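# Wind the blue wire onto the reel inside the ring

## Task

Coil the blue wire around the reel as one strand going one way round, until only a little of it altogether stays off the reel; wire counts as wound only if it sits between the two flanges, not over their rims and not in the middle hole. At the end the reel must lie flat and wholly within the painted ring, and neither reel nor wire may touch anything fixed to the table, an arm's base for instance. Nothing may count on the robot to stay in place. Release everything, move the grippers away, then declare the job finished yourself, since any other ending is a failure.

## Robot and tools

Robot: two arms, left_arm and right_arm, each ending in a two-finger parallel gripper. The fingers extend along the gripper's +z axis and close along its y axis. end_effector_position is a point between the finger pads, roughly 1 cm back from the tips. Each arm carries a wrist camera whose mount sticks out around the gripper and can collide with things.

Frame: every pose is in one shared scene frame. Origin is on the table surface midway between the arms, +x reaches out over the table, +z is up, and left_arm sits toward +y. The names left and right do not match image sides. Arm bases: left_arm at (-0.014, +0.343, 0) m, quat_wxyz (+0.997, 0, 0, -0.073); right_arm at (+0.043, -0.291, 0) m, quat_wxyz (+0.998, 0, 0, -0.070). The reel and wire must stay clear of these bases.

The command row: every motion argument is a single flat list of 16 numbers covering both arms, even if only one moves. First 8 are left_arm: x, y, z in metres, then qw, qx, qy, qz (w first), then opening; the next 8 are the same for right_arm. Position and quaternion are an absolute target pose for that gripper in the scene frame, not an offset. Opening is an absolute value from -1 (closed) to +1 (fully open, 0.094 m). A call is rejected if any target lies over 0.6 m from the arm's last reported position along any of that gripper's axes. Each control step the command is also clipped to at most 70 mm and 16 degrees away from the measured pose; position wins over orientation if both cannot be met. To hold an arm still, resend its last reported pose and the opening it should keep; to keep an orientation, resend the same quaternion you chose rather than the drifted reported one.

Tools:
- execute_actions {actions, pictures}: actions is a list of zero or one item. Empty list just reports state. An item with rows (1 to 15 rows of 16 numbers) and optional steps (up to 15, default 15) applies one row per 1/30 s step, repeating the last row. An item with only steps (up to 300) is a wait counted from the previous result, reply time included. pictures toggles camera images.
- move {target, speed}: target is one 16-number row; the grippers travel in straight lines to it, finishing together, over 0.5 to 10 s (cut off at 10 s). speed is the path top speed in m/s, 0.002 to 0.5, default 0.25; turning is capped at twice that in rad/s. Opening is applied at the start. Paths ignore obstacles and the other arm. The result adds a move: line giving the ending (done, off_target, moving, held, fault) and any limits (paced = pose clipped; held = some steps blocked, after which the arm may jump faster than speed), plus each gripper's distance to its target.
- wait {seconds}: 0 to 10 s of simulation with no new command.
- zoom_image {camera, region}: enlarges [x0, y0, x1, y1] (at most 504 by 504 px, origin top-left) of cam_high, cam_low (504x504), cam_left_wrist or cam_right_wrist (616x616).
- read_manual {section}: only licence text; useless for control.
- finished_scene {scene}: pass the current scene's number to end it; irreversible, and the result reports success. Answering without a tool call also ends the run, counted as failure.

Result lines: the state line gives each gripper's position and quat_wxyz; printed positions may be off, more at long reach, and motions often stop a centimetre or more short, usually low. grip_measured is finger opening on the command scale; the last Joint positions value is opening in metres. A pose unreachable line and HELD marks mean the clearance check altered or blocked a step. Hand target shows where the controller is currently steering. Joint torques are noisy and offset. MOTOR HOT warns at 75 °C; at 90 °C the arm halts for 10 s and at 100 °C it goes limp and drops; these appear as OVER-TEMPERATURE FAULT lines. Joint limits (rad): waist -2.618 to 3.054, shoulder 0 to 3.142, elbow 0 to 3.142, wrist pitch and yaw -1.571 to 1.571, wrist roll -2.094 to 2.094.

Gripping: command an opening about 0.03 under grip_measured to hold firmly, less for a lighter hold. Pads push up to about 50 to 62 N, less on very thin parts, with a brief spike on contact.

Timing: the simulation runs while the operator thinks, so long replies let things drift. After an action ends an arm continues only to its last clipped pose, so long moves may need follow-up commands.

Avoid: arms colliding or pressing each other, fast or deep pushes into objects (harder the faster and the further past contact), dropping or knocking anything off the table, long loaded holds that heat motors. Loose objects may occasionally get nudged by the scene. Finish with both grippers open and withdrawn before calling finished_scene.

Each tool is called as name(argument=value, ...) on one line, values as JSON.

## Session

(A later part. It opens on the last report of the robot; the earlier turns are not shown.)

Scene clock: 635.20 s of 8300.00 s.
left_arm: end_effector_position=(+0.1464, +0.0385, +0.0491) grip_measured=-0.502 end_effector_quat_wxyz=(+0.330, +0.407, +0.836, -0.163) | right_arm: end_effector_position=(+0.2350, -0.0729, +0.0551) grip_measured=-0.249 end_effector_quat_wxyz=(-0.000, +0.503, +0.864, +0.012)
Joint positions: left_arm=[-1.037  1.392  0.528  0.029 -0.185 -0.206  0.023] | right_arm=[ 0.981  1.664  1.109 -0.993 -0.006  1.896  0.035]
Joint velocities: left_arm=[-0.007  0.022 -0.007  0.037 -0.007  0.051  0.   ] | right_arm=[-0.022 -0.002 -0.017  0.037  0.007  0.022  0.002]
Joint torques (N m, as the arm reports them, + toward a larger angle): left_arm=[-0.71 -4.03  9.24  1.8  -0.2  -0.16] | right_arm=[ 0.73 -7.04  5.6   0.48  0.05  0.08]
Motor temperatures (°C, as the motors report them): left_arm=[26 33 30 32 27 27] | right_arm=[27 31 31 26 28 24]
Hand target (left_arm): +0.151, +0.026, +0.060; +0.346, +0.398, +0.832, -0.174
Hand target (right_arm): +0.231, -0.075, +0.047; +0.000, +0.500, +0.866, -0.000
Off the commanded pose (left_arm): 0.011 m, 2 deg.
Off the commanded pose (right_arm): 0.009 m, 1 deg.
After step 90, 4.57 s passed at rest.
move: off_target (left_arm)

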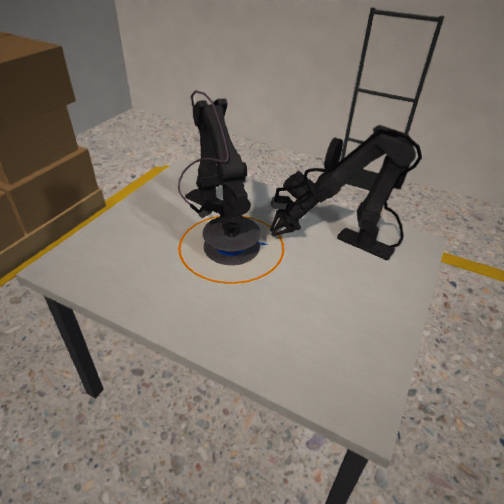

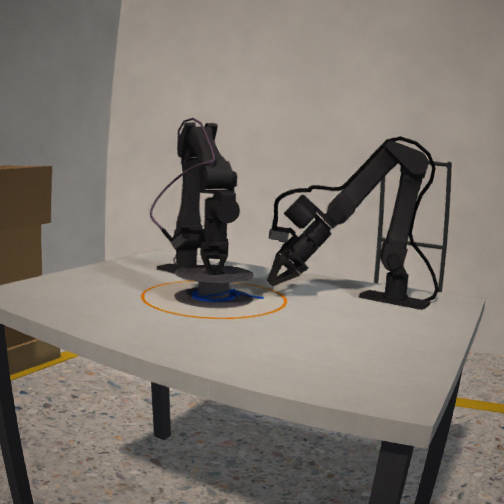

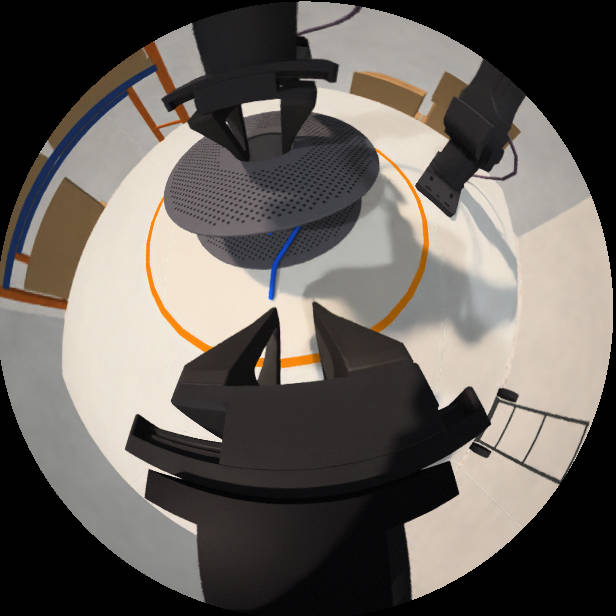

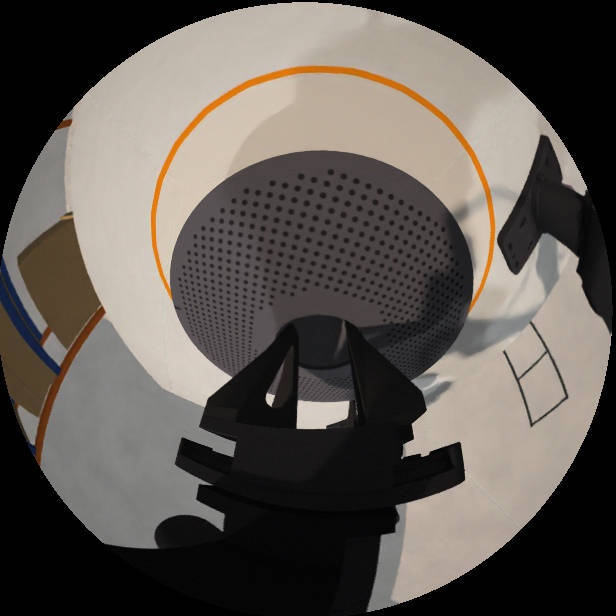

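move(target=[0.196,0.018,0.048,0.3945,0.5510,0.6566,-0.3310,-0.55,0.231,-0.075,0.047,0,0.5,0.866,0,-0.24], speed=0.08)

Scene clock: 657.30 s of 8300.00 s.
left_arm: end_effector_position=(+0.1906, +0.0264, +0.0390) grip_measured=-0.548 end_effector_quat_wxyz=(+0.383, +0.548, +0.670, -0.323) | right_arm: end_effector_position=(+0.2350, -0.0729, +0.0551) grip_measured=-0.249 end_effector_quat_wxyz=(-0.000, +0.503, +0.864, +0.012)
Joint positions: left_arm=[-0.608  1.677  0.435  0.623  0.537  0.334  0.021] | right_arm=[ 0.981  1.664  1.109 -0.993 -0.006  1.896  0.035]
Joint velocities: left_arm=[ 0.012  0.007 -0.012  0.007 -0.007  0.007 -0.001] | right_arm=[-0.007  0.012  0.007 -0.022 -0.066 -0.007  0.   ]
Joint torques (N m, as the arm reports them, + toward a larger angle): left_arm=[ 0.71 -5.55  7.27  2.01  0.39  0.1 ] | right_arm=[ 0.73 -7.03  5.63  0.48  0.05  0.08]
Motor temperatures (°C, as the motors report them): left_arm=[26 31 31 34 27 27] | right_arm=[27 31 31 27 28 24]
Hand target (left_arm): +0.197, +0.020, +0.047; +0.397, +0.550, +0.658, -0.327
Hand target (right_arm): +0.231, -0.075, +0.047; +0.000, +0.500, +0.866, -0.000
Off the commanded pose (left_arm): 0.013 m, 2 deg.
Off the commanded pose (right_arm): 0.009 m, 1 deg.
After step 90, 14.93 s passed at rest.
move: off_target (left_arm)

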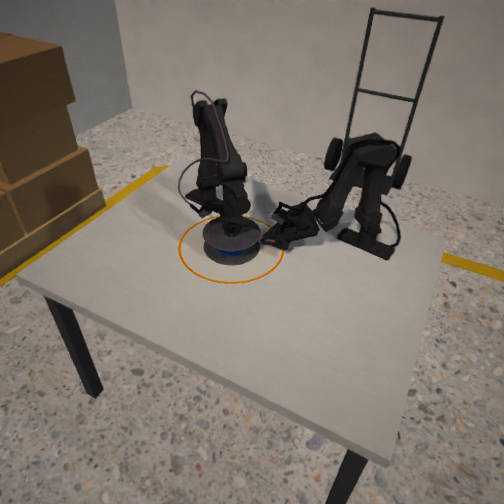

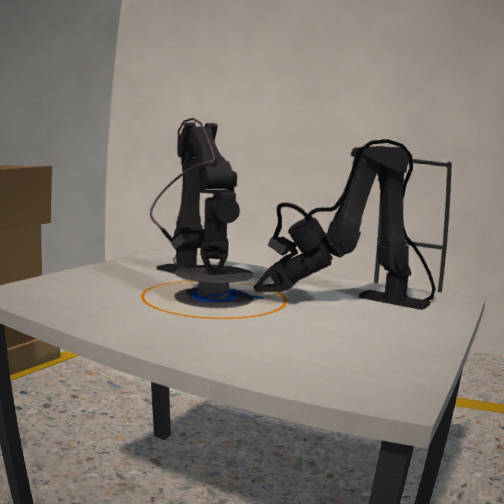

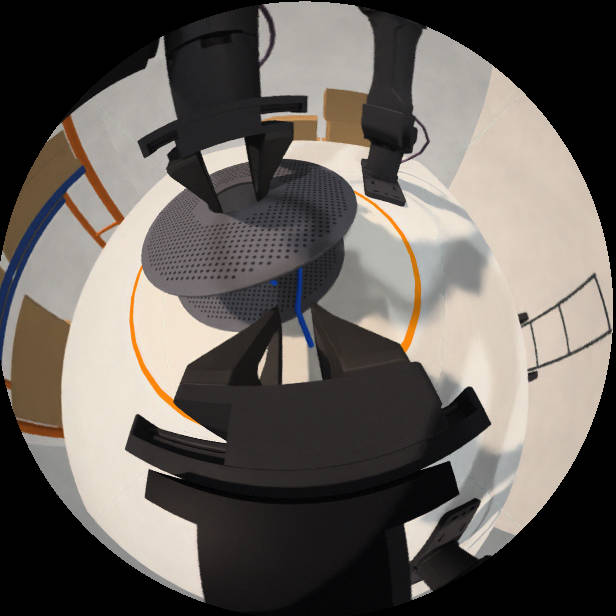

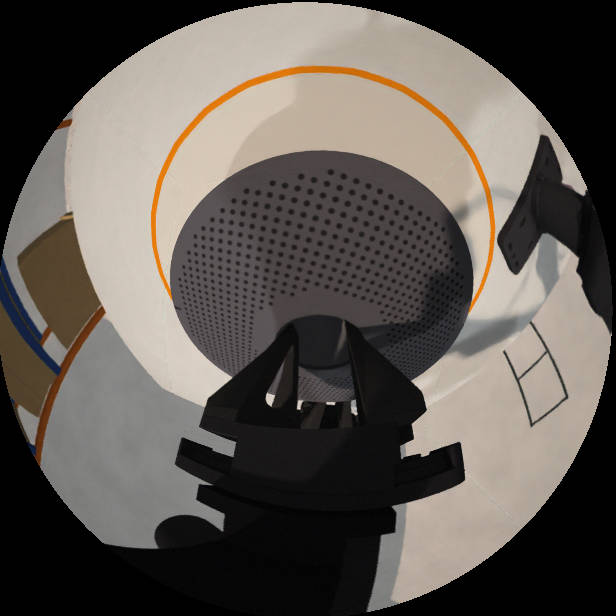

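move(target=[0.199,-0.016,0.030,0.3945,0.5510,0.6566,-0.3310,-0.55,0.231,-0.075,0.047,0,0.5,0.866,0,-0.24], speed=0.04)

zoom_image(camera="cam_low", region=[150,245,310,325])

Scene clock: 663.97 s of 8300.00 s.
left_arm: end_effector_position=(+0.1943, -0.0059, +0.0219) grip_measured=-0.548 end_effector_quat_wxyz=(+0.380, +0.552, +0.666, -0.327) | right_arm: end_effector_position=(+0.2350, -0.0729, +0.0551) grip_measured=-0.249 end_effector_quat_wxyz=(-0.000, +0.503, +0.864, +0.012)
Joint positions: left_arm=[-0.678  1.843  0.524  0.719  0.493  0.296  0.021] | right_arm=[ 0.981  1.664  1.109 -0.993 -0.006  1.896  0.035]
Joint velocities: left_arm=[ 0.007 -0.012 -0.002  0.037  0.037 -0.051 -0.   ] | right_arm=[ 0.002 -0.002  0.007  0.022 -0.007 -0.051 -0.   ]
Joint torques (N m, as the arm reports them, + toward a larger angle): left_arm=[-0.69 -7.11  7.06  2.09  0.09 -0.14] | right_arm=[ 0.74 -7.02  5.63  0.48  0.05  0.07]
Motor temperatures (°C, as the motors report them): left_arm=[26 31 30 35 27 27] | right_arm=[27 31 31 27 28 24]
Hand target (left_arm): +0.199, -0.016, +0.030; +0.395, +0.550, +0.657, -0.332
Hand target (right_arm): +0.231, -0.075, +0.047; +0.000, +0.500, +0.866, -0.000
Off the commanded pose (left_arm): 0.014 m, 2 deg.
Off the commanded pose (right_arm): 0.009 m, 1 deg.
After step 90, 2.30 s passed at rest.
move: off_target (left_arm)

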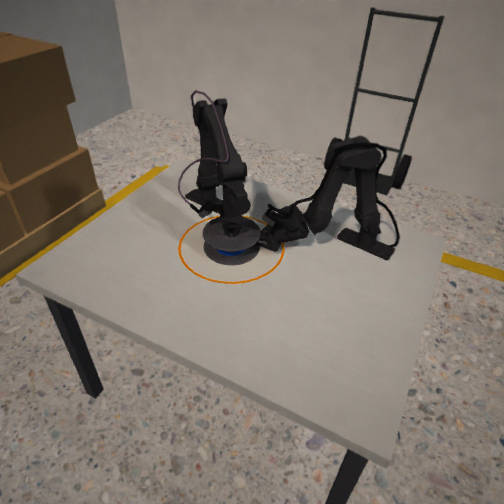

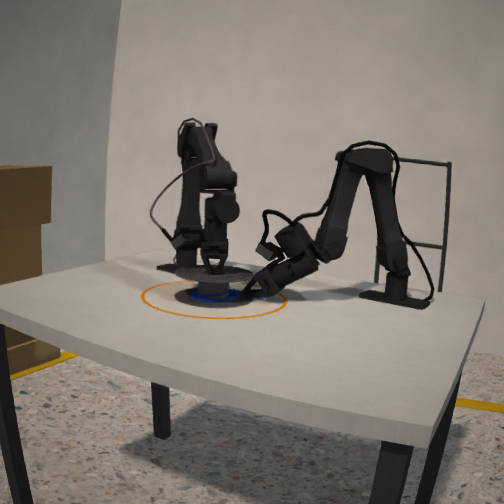

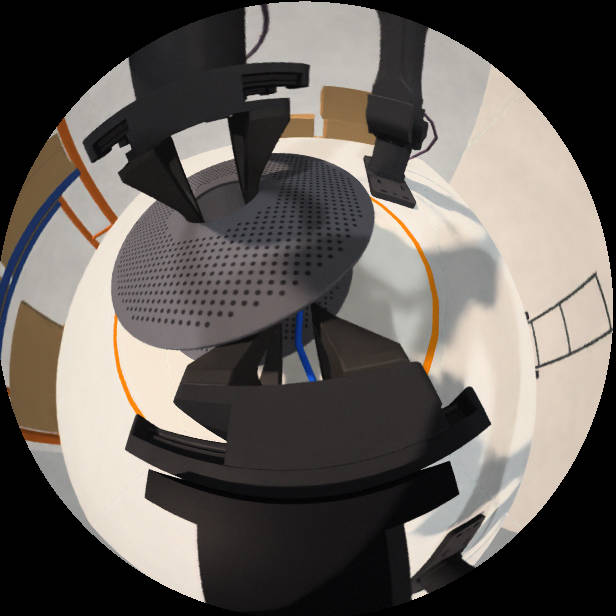

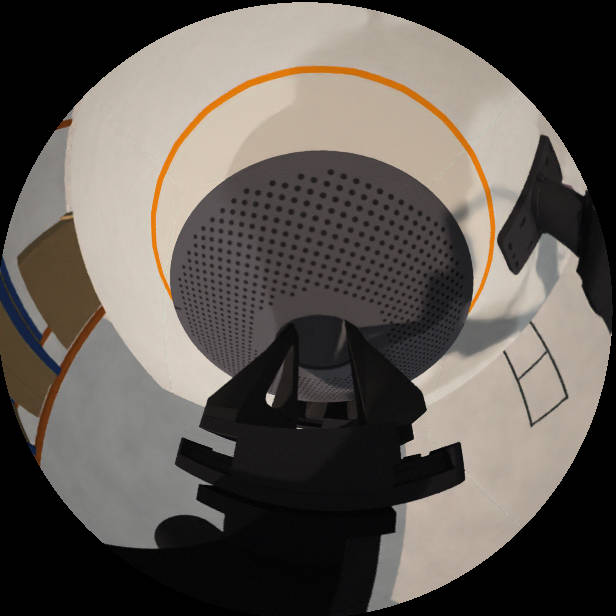

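Region (150, 245, 310, 325) of cam_low's 504x504 image, scaled by 3.150, with more detail than that image has.

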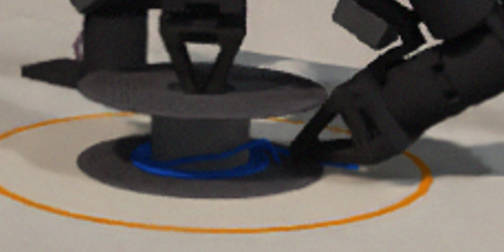

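move(target=[0.200,-0.023,0.028,0.3945,0.5510,0.6566,-0.3310,-0.55,0.231,-0.075,0.047,0,0.5,0.866,0,-0.24], speed=0.02)

move(target=[0.200,-0.023,0.028,0.3945,0.5510,0.6566,-0.3310,-0.965,0.231,-0.075,0.047,0,0.5,0.866,0,-0.24], speed=0.02)

Scene clock: 668.43 s of 8300.00 s.
left_arm: end_effector_position=(+0.1949, -0.0094, +0.0198) grip_measured=-0.548 end_effector_quat_wxyz=(+0.378, +0.550, +0.669, -0.326) | right_arm: end_effector_position=(+0.2358, -0.0743, +0.0551) grip_measured=-0.249 end_effector_quat_wxyz=(+0.003, +0.503, +0.864, +0.010)
Joint positions: left_arm=[-0.687  1.859  0.536  0.722  0.483  0.285  0.021] | right_arm=[ 0.981  1.664  1.109 -0.995  0.003  1.896  0.035]
Joint velocities: left_arm=[-0.002 -0.002 -0.002  0.081 -0.037  0.007 -0.001] | right_arm=[-0.017 -0.002  0.012 -0.037 -0.007 -0.007 -0.   ]
Joint torques (N m, as the arm reports them, + toward a larger angle): left_arm=[-1.19 -6.59  7.79  2.06  0.11 -0.11] | right_arm=[ 0.73 -7.04  5.61  0.5  -0.03  0.08]
Motor temperatures (°C, as the motors report them): left_arm=[26 31 30 35 27 27] | right_arm=[27 31 31 27 28 24]
Hand target (left_arm): +0.200, -0.022, +0.029; +0.395, +0.551, +0.657, -0.331
Hand target (right_arm): +0.231, -0.075, +0.047; +0.000, +0.500, +0.866, -0.000
Off the commanded pose (left_arm): 0.017 m, 2 deg.
Off the commanded pose (right_arm): 0.009 m, 1 deg.
After step 90, 0.30 s passed at rest.
move: off_target (left_arm)

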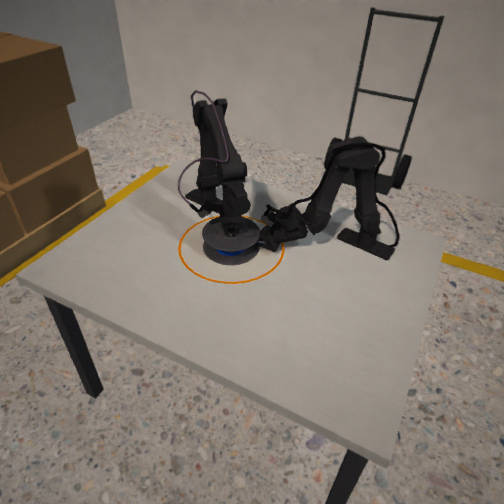

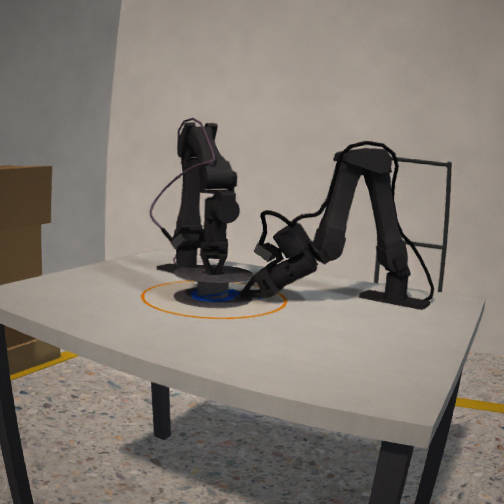

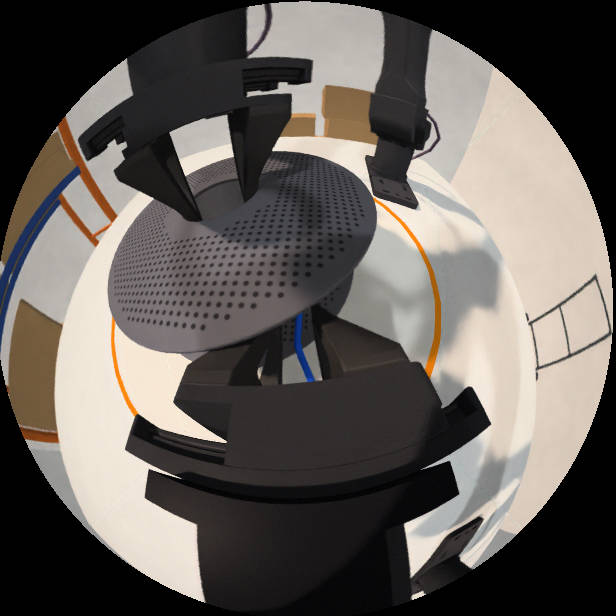

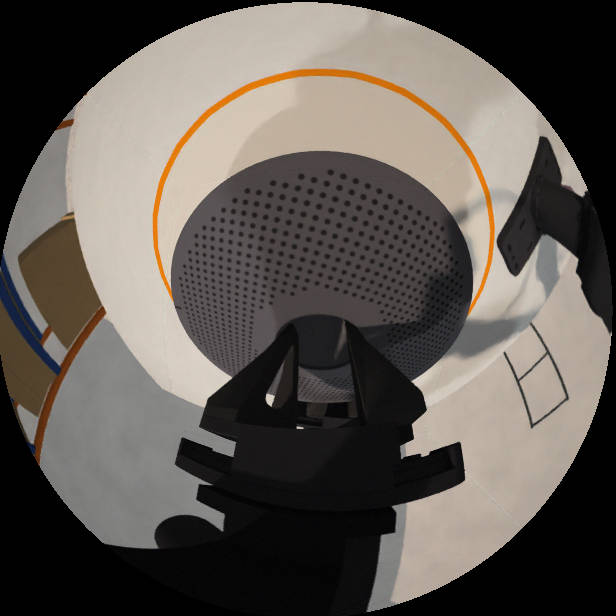

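Scene clock: 669.70 s of 8300.00 s.
left_arm: end_effector_position=(+0.1943, -0.0113, +0.0194) grip_measured=-0.949 end_effector_quat_wxyz=(+0.379, +0.552, +0.668, -0.326) | right_arm: end_effector_position=(+0.2358, -0.0743, +0.0551) grip_measured=-0.249 end_effector_quat_wxyz=(+0.004, +0.503, +0.864, +0.010)
Joint positions: left_arm=[-0.693  1.864  0.54   0.726  0.48   0.284  0.002] | right_arm=[ 0.981  1.664  1.109 -0.995  0.003  1.896  0.035]
Joint velocities: left_arm=[-0.002  0.012  0.012 -0.037 -0.051  0.007 -0.   ] | right_arm=[ 0.002  0.007 -0.017  0.022 -0.007 -0.022 -0.   ]
Joint torques (N m, as the arm reports them, + toward a larger angle): left_arm=[-0.75 -7.37  7.4   2.07  0.13 -0.1 ] | right_arm=[ 0.72 -7.01  5.6   0.5  -0.04  0.09]
Motor temperatures (°C, as the motors report them): left_arm=[26 31 30 35 27 27] | right_arm=[27 31 31 27 28 24]
Hand target (left_arm): +0.200, -0.022, +0.029; +0.395, +0.550, +0.657, -0.331
Hand target (right_arm): +0.231, -0.075, +0.047; +0.000, +0.500, +0.866, -0.000
Off the commanded pose (left_arm): 0.016 m, 2 deg.
Off the commanded pose (right_arm): 0.009 m, 1 deg.
move: off_target (left_arm)

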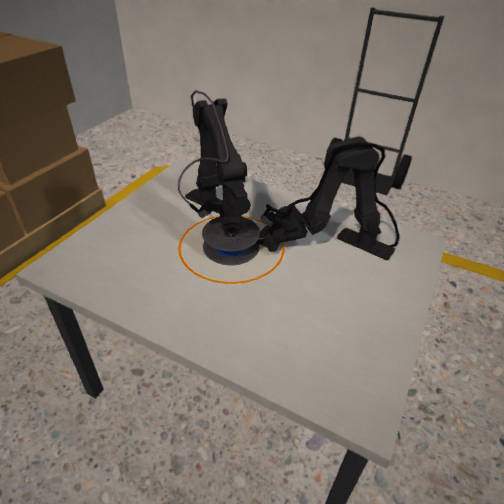

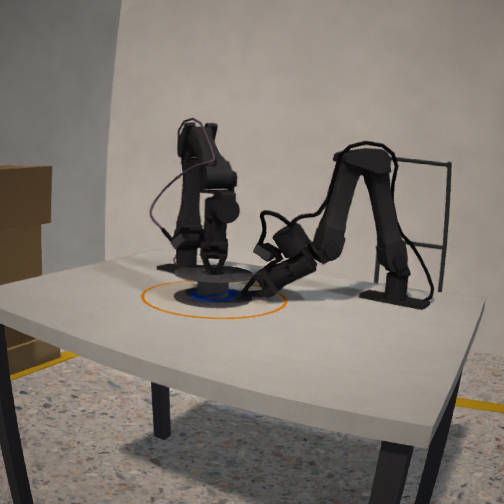

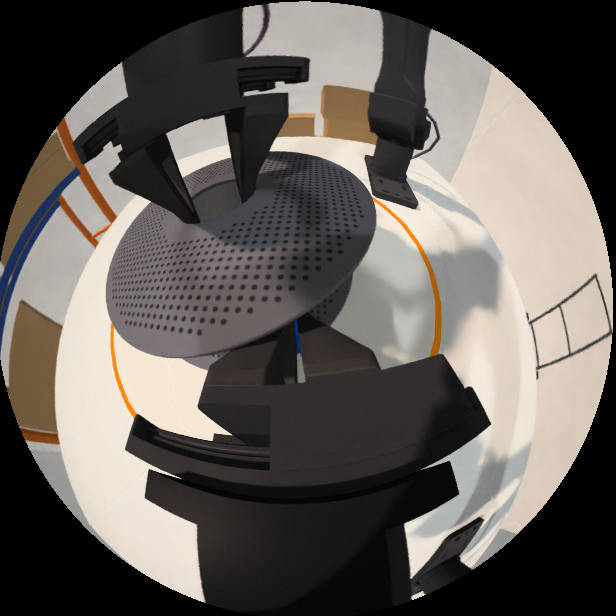

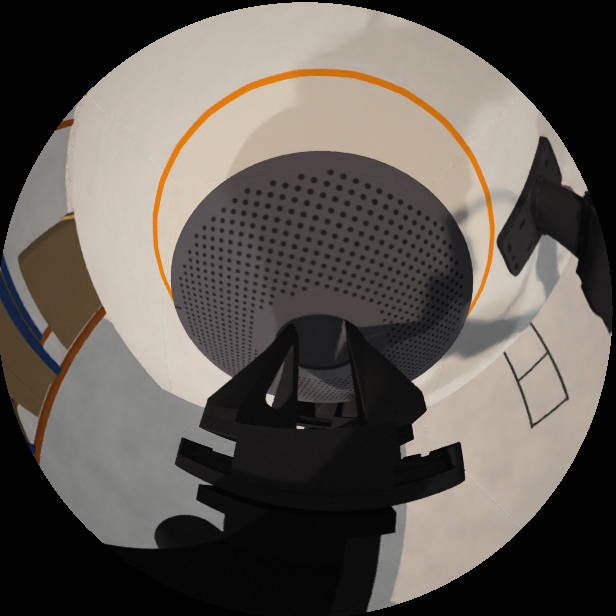

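move(target=[0.152,-0.052,0.046,0.3663,0.5400,0.7037,-0.2811,-0.965,0.231,-0.075,0.047,0,0.5,0.866,0,-0.24], speed=0.04)

Scene clock: 696.43 s of 8300.00 s.
left_arm: end_effector_position=(+0.1499, -0.0448, +0.0294) grip_measured=-0.949 end_effector_quat_wxyz=(+0.352, +0.545, +0.710, -0.275) | right_arm: end_effector_position=(+0.2357, -0.0774, +0.0551) grip_measured=-0.248 end_effector_quat_wxyz=(+0.008, +0.502, +0.865, +0.004)
Joint positions: left_arm=[-0.952  1.759  0.614  0.488  0.174  0.125  0.002] | right_arm=[ 0.981  1.664  1.109 -1.005  0.014  1.893  0.035]
Joint velocities: left_arm=[-0.017  0.007 -0.012 -0.022 -0.051  0.007  0.   ] | right_arm=[-0.002 -0.002 -0.007 -0.007  0.037 -0.007 -0.001]
Joint torques (N m, as the arm reports them, + toward a larger angle): left_arm=[ -0.56 -11.16   7.84   1.67   0.01  -0.17] | right_arm=[ 0.71 -7.    5.6   0.58 -0.15  0.11]
Motor temperatures (°C, as the motors report them): left_arm=[26 32 30 36 27 27] | right_arm=[27 31 31 27 28 24]
Hand target (left_arm): +0.152, -0.053, +0.047; +0.366, +0.539, +0.703, -0.284
Hand target (right_arm): +0.231, -0.075, +0.047; +0.000, +0.500, +0.866, -0.000
Off the commanded pose (left_arm): 0.018 m, 2 deg.
Off the commanded pose (right_arm): 0.010 m, 1 deg.
After step 90, 21.63 s passed at rest.
move: off_target (left_arm)

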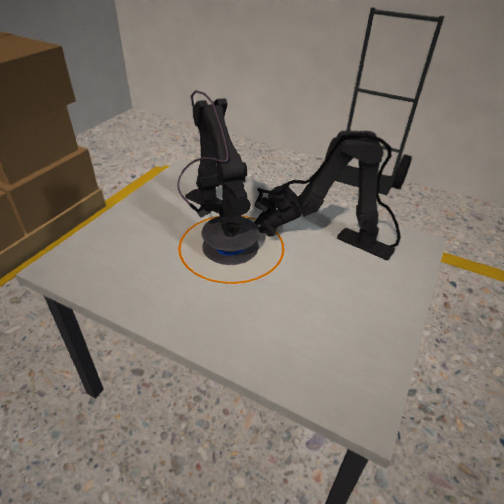

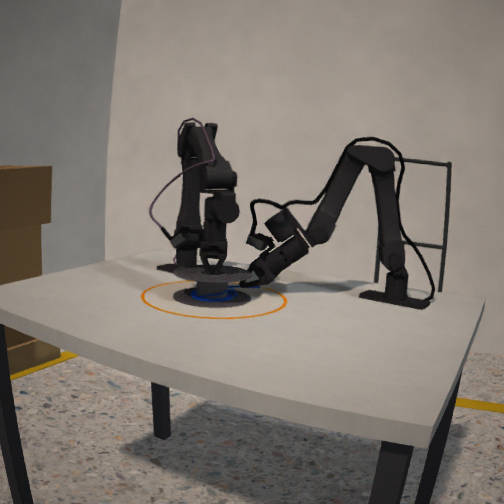

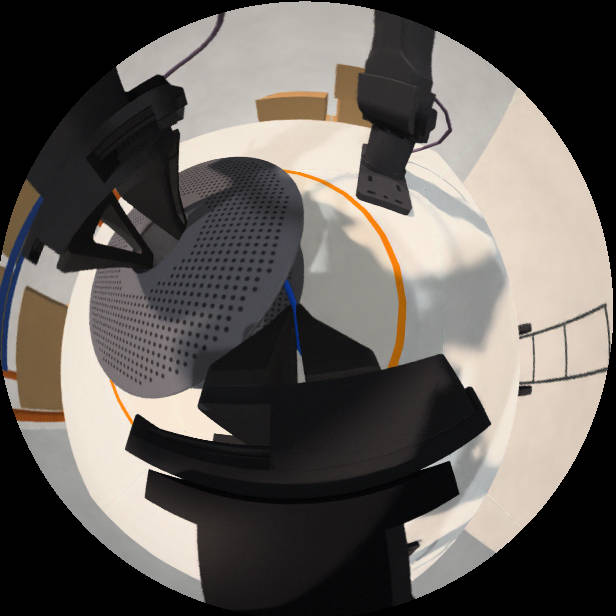

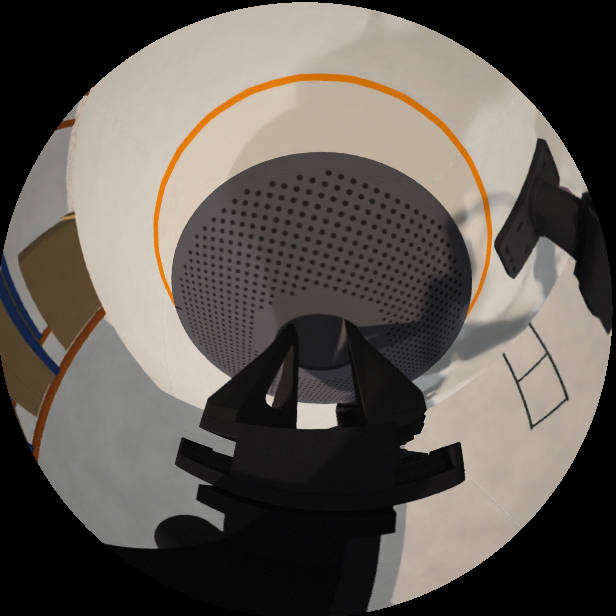

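move(target=[0.132,-0.070,0.045,0.3135,0.5299,0.7569,-0.2195,-0.965,0.231,-0.077,0.047,0,0.5,0.866,0,-0.24], speed=0.03)

Scene clock: 703.37 s of 8300.00 s.
left_arm: end_effector_position=(+0.1321, -0.0640, +0.0337) grip_measured=-0.949 end_effector_quat_wxyz=(+0.306, +0.535, +0.757, -0.215) | right_arm: end_effector_position=(+0.2356, -0.0775, +0.0551) grip_measured=-0.248 end_effector_quat_wxyz=(+0.008, +0.502, +0.865, +0.004)
Joint positions: left_arm=[-1.081  1.759  0.804  0.152 -0.     0.002  0.002] | right_arm=[ 0.981  1.664  1.109 -1.005  0.014  1.893  0.035]
Joint velocities: left_arm=[-0.002 -0.007 -0.007 -0.051  0.066 -0.022 -0.   ] | right_arm=[-0.007  0.002  0.007 -0.007 -0.051 -0.154  0.   ]
Joint torques (N m, as the arm reports them, + toward a larger angle): left_arm=[ -0.73 -10.34   8.58   1.48  -0.03  -0.16] | right_arm=[ 0.39 -7.44  5.    0.59 -0.15  0.06]
Motor temperatures (°C, as the motors report them): left_arm=[26 32 31 36 27 27] | right_arm=[27 31 31 27 28 24]
Hand target (left_arm): +0.132, -0.071, +0.045; +0.313, +0.531, +0.756, -0.221
Hand target (right_arm): +0.231, -0.077, +0.047; -0.000, +0.500, +0.866, -0.000
Off the commanded pose (left_arm): 0.013 m, 1 deg.
Off the commanded pose (right_arm): 0.009 m, 1 deg.
After step 90, 0.93 s passed at rest.
move: off_target (left_arm)

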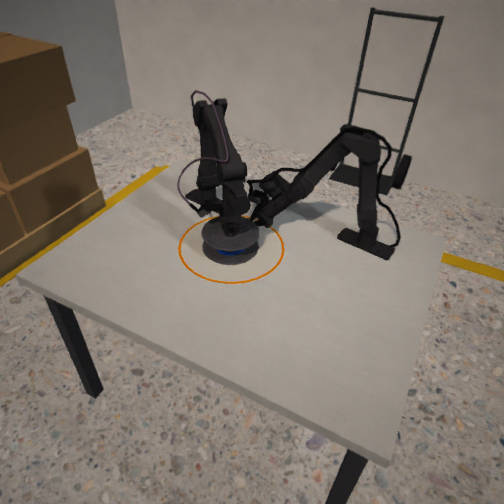

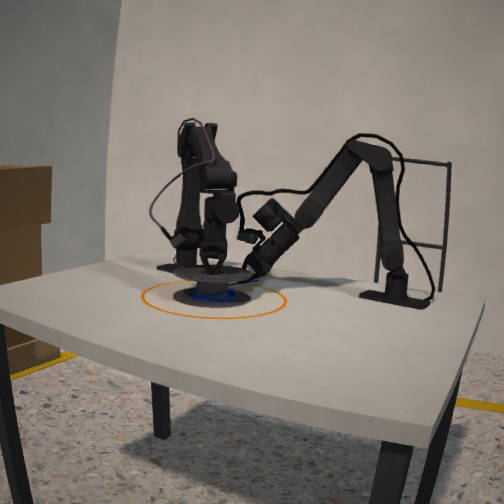

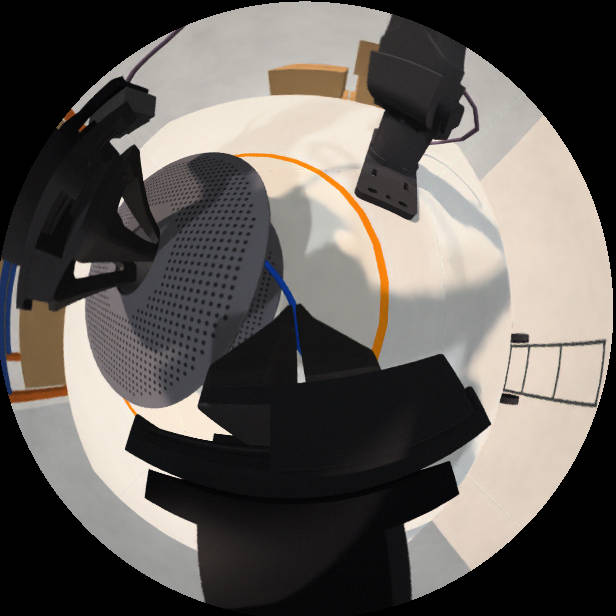

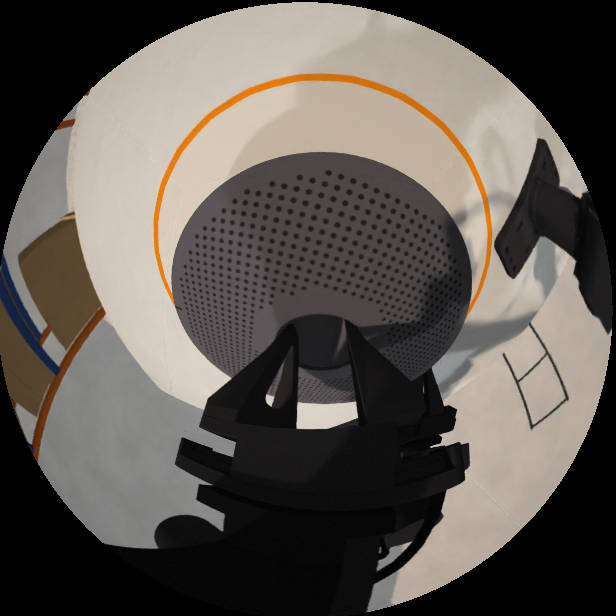

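move(target=[0.130,-0.108,0.062,0.2706,0.6533,0.6533,-0.2706,-0.965,0.231,-0.077,0.047,0,0.5,0.866,0,-0.24], speed=0.03)

Scene clock: 718.60 s of 8300.00 s.
left_arm: end_effector_position=(+0.1293, -0.1036, +0.0575) grip_measured=-0.949 end_effector_quat_wxyz=(+0.274, +0.650, +0.658, -0.265) | right_arm: end_effector_position=(+0.2356, -0.0775, +0.0551) grip_measured=-0.248 end_effector_quat_wxyz=(+0.008, +0.502, +0.865, +0.004)
Joint positions: left_arm=[-1.013  1.844  1.029 -0.014  0.27   0.293  0.002] | right_arm=[ 0.981  1.664  1.109 -1.005  0.014  1.893  0.035]
Joint velocities: left_arm=[-0.007 -0.007  0.022 -0.051 -0.037  0.022 -0.001] | right_arm=[-0.012 -0.002 -0.012  0.022 -0.022 -0.007 -0.001]
Joint torques (N m, as the arm reports them, + toward a larger angle): left_arm=[ 0.64 -9.48  9.21  1.46  0.27  0.02] | right_arm=[ 0.39 -7.45  4.99  0.59 -0.15  0.06]
Motor temperatures (°C, as the motors report them): left_arm=[26 32 31 35 27 27] | right_arm=[27 31 31 27 28 24]
Hand target (left_arm): +0.131, -0.108, +0.061; +0.272, +0.653, +0.653, -0.271
Hand target (right_arm): +0.231, -0.077, +0.047; +0.000, +0.500, +0.866, -0.000
Off the commanded pose (left_arm): 0.006 m, 1 deg.
Off the commanded pose (right_arm): 0.009 m, 1 deg.
After step 90, 6.23 s passed at rest.
move: done

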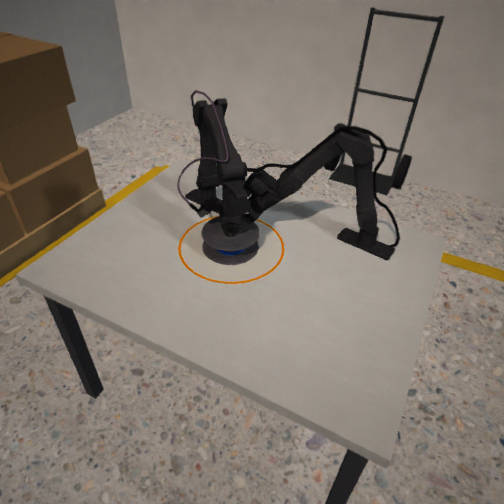

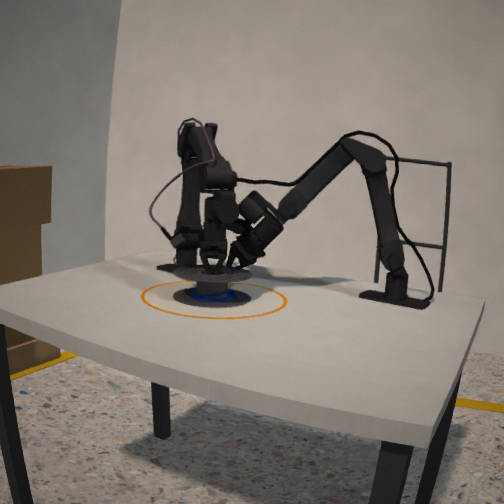

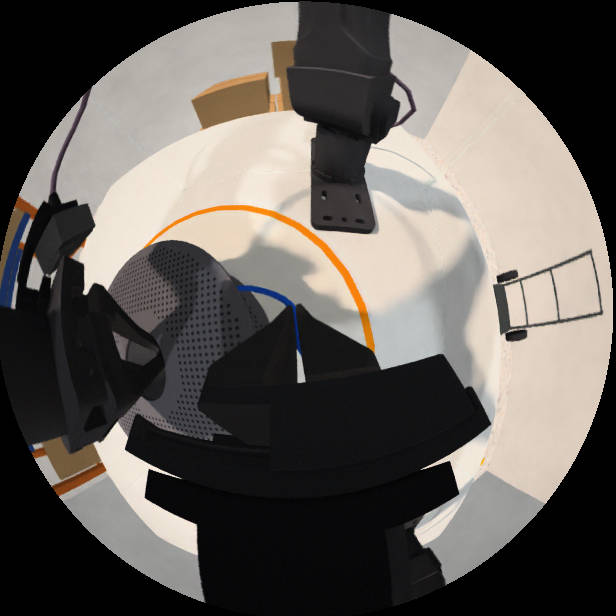

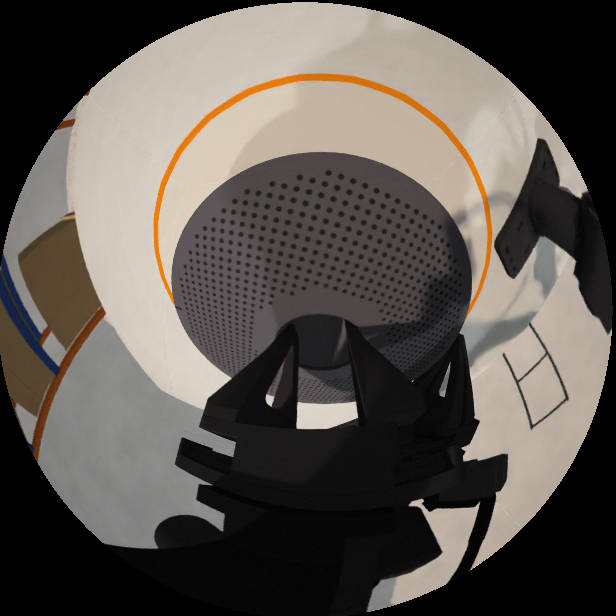

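move(target=[0.121,-0.116,0.060,0.2706,0.6533,0.6533,-0.2706,-0.965,0.231,-0.077,0.047,0,0.5,0.866,0,-0.24], speed=0.02)

Scene clock: 745.77 s of 8300.00 s.
left_arm: end_effector_position=(+0.1231, -0.1085, +0.0550) grip_measured=-0.949 end_effector_quat_wxyz=(+0.270, +0.654, +0.655, -0.265) | right_arm: end_effector_position=(+0.2356, -0.0775, +0.0551) grip_measured=-0.248 end_effector_quat_wxyz=(+0.008, +0.502, +0.865, +0.004)
Joint positions: left_arm=[-1.032  1.859  1.043 -0.016  0.265  0.287  0.002] | right_arm=[ 0.981  1.664  1.109 -1.005  0.014  1.893  0.035]
Joint velocities: left_arm=[ 0.002  0.012  0.012  0.007 -0.022  0.022  0.   ] | right_arm=[ 0.012 -0.007 -0.007 -0.007  0.081  0.022 -0.   ]
Joint torques (N m, as the arm reports them, + toward a larger angle): left_arm=[-0.77 -9.76  9.29  1.5   0.2  -0.13] | right_arm=[ 0.39 -7.46  5.01  0.59 -0.15  0.06]
Motor temperatures (°C, as the motors report them): left_arm=[26 32 32 34 27 27] | right_arm=[27 31 30 27 28 24]
Hand target (left_arm): +0.121, -0.116, +0.060; +0.271, +0.653, +0.653, -0.271
Hand target (right_arm): +0.231, -0.077, +0.047; +0.000, +0.500, +0.866, -0.000
Off the commanded pose (left_arm): 0.009 m, 1 deg.
Off the commanded pose (right_arm): 0.009 m, 1 deg.
After step 90, 23.17 s passed at rest.
move: done

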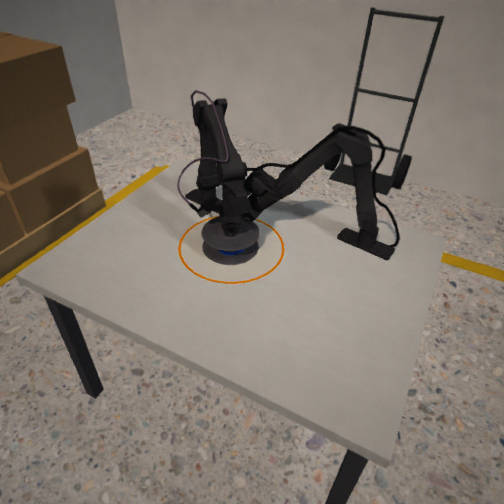

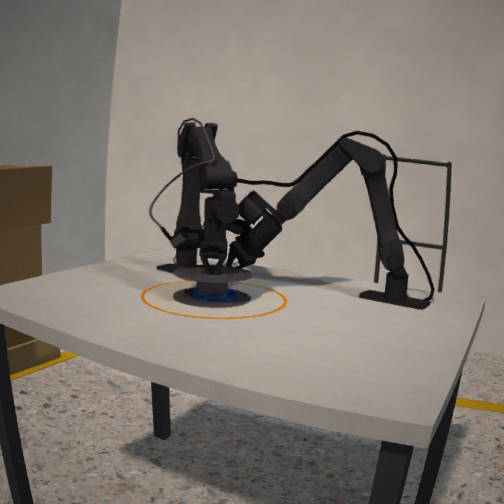

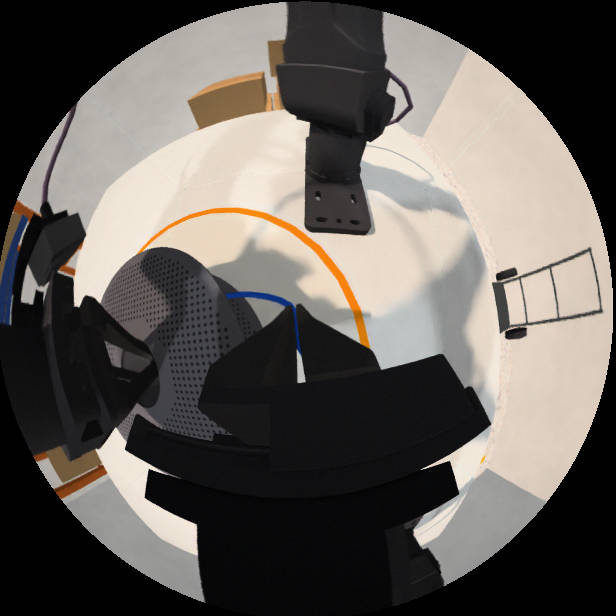

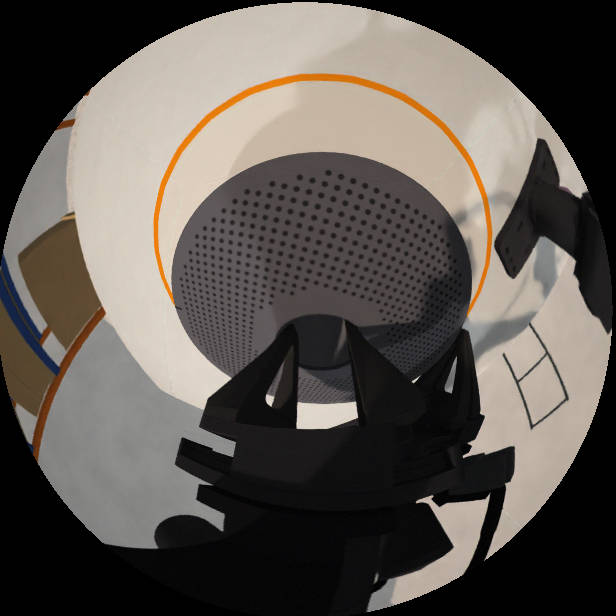

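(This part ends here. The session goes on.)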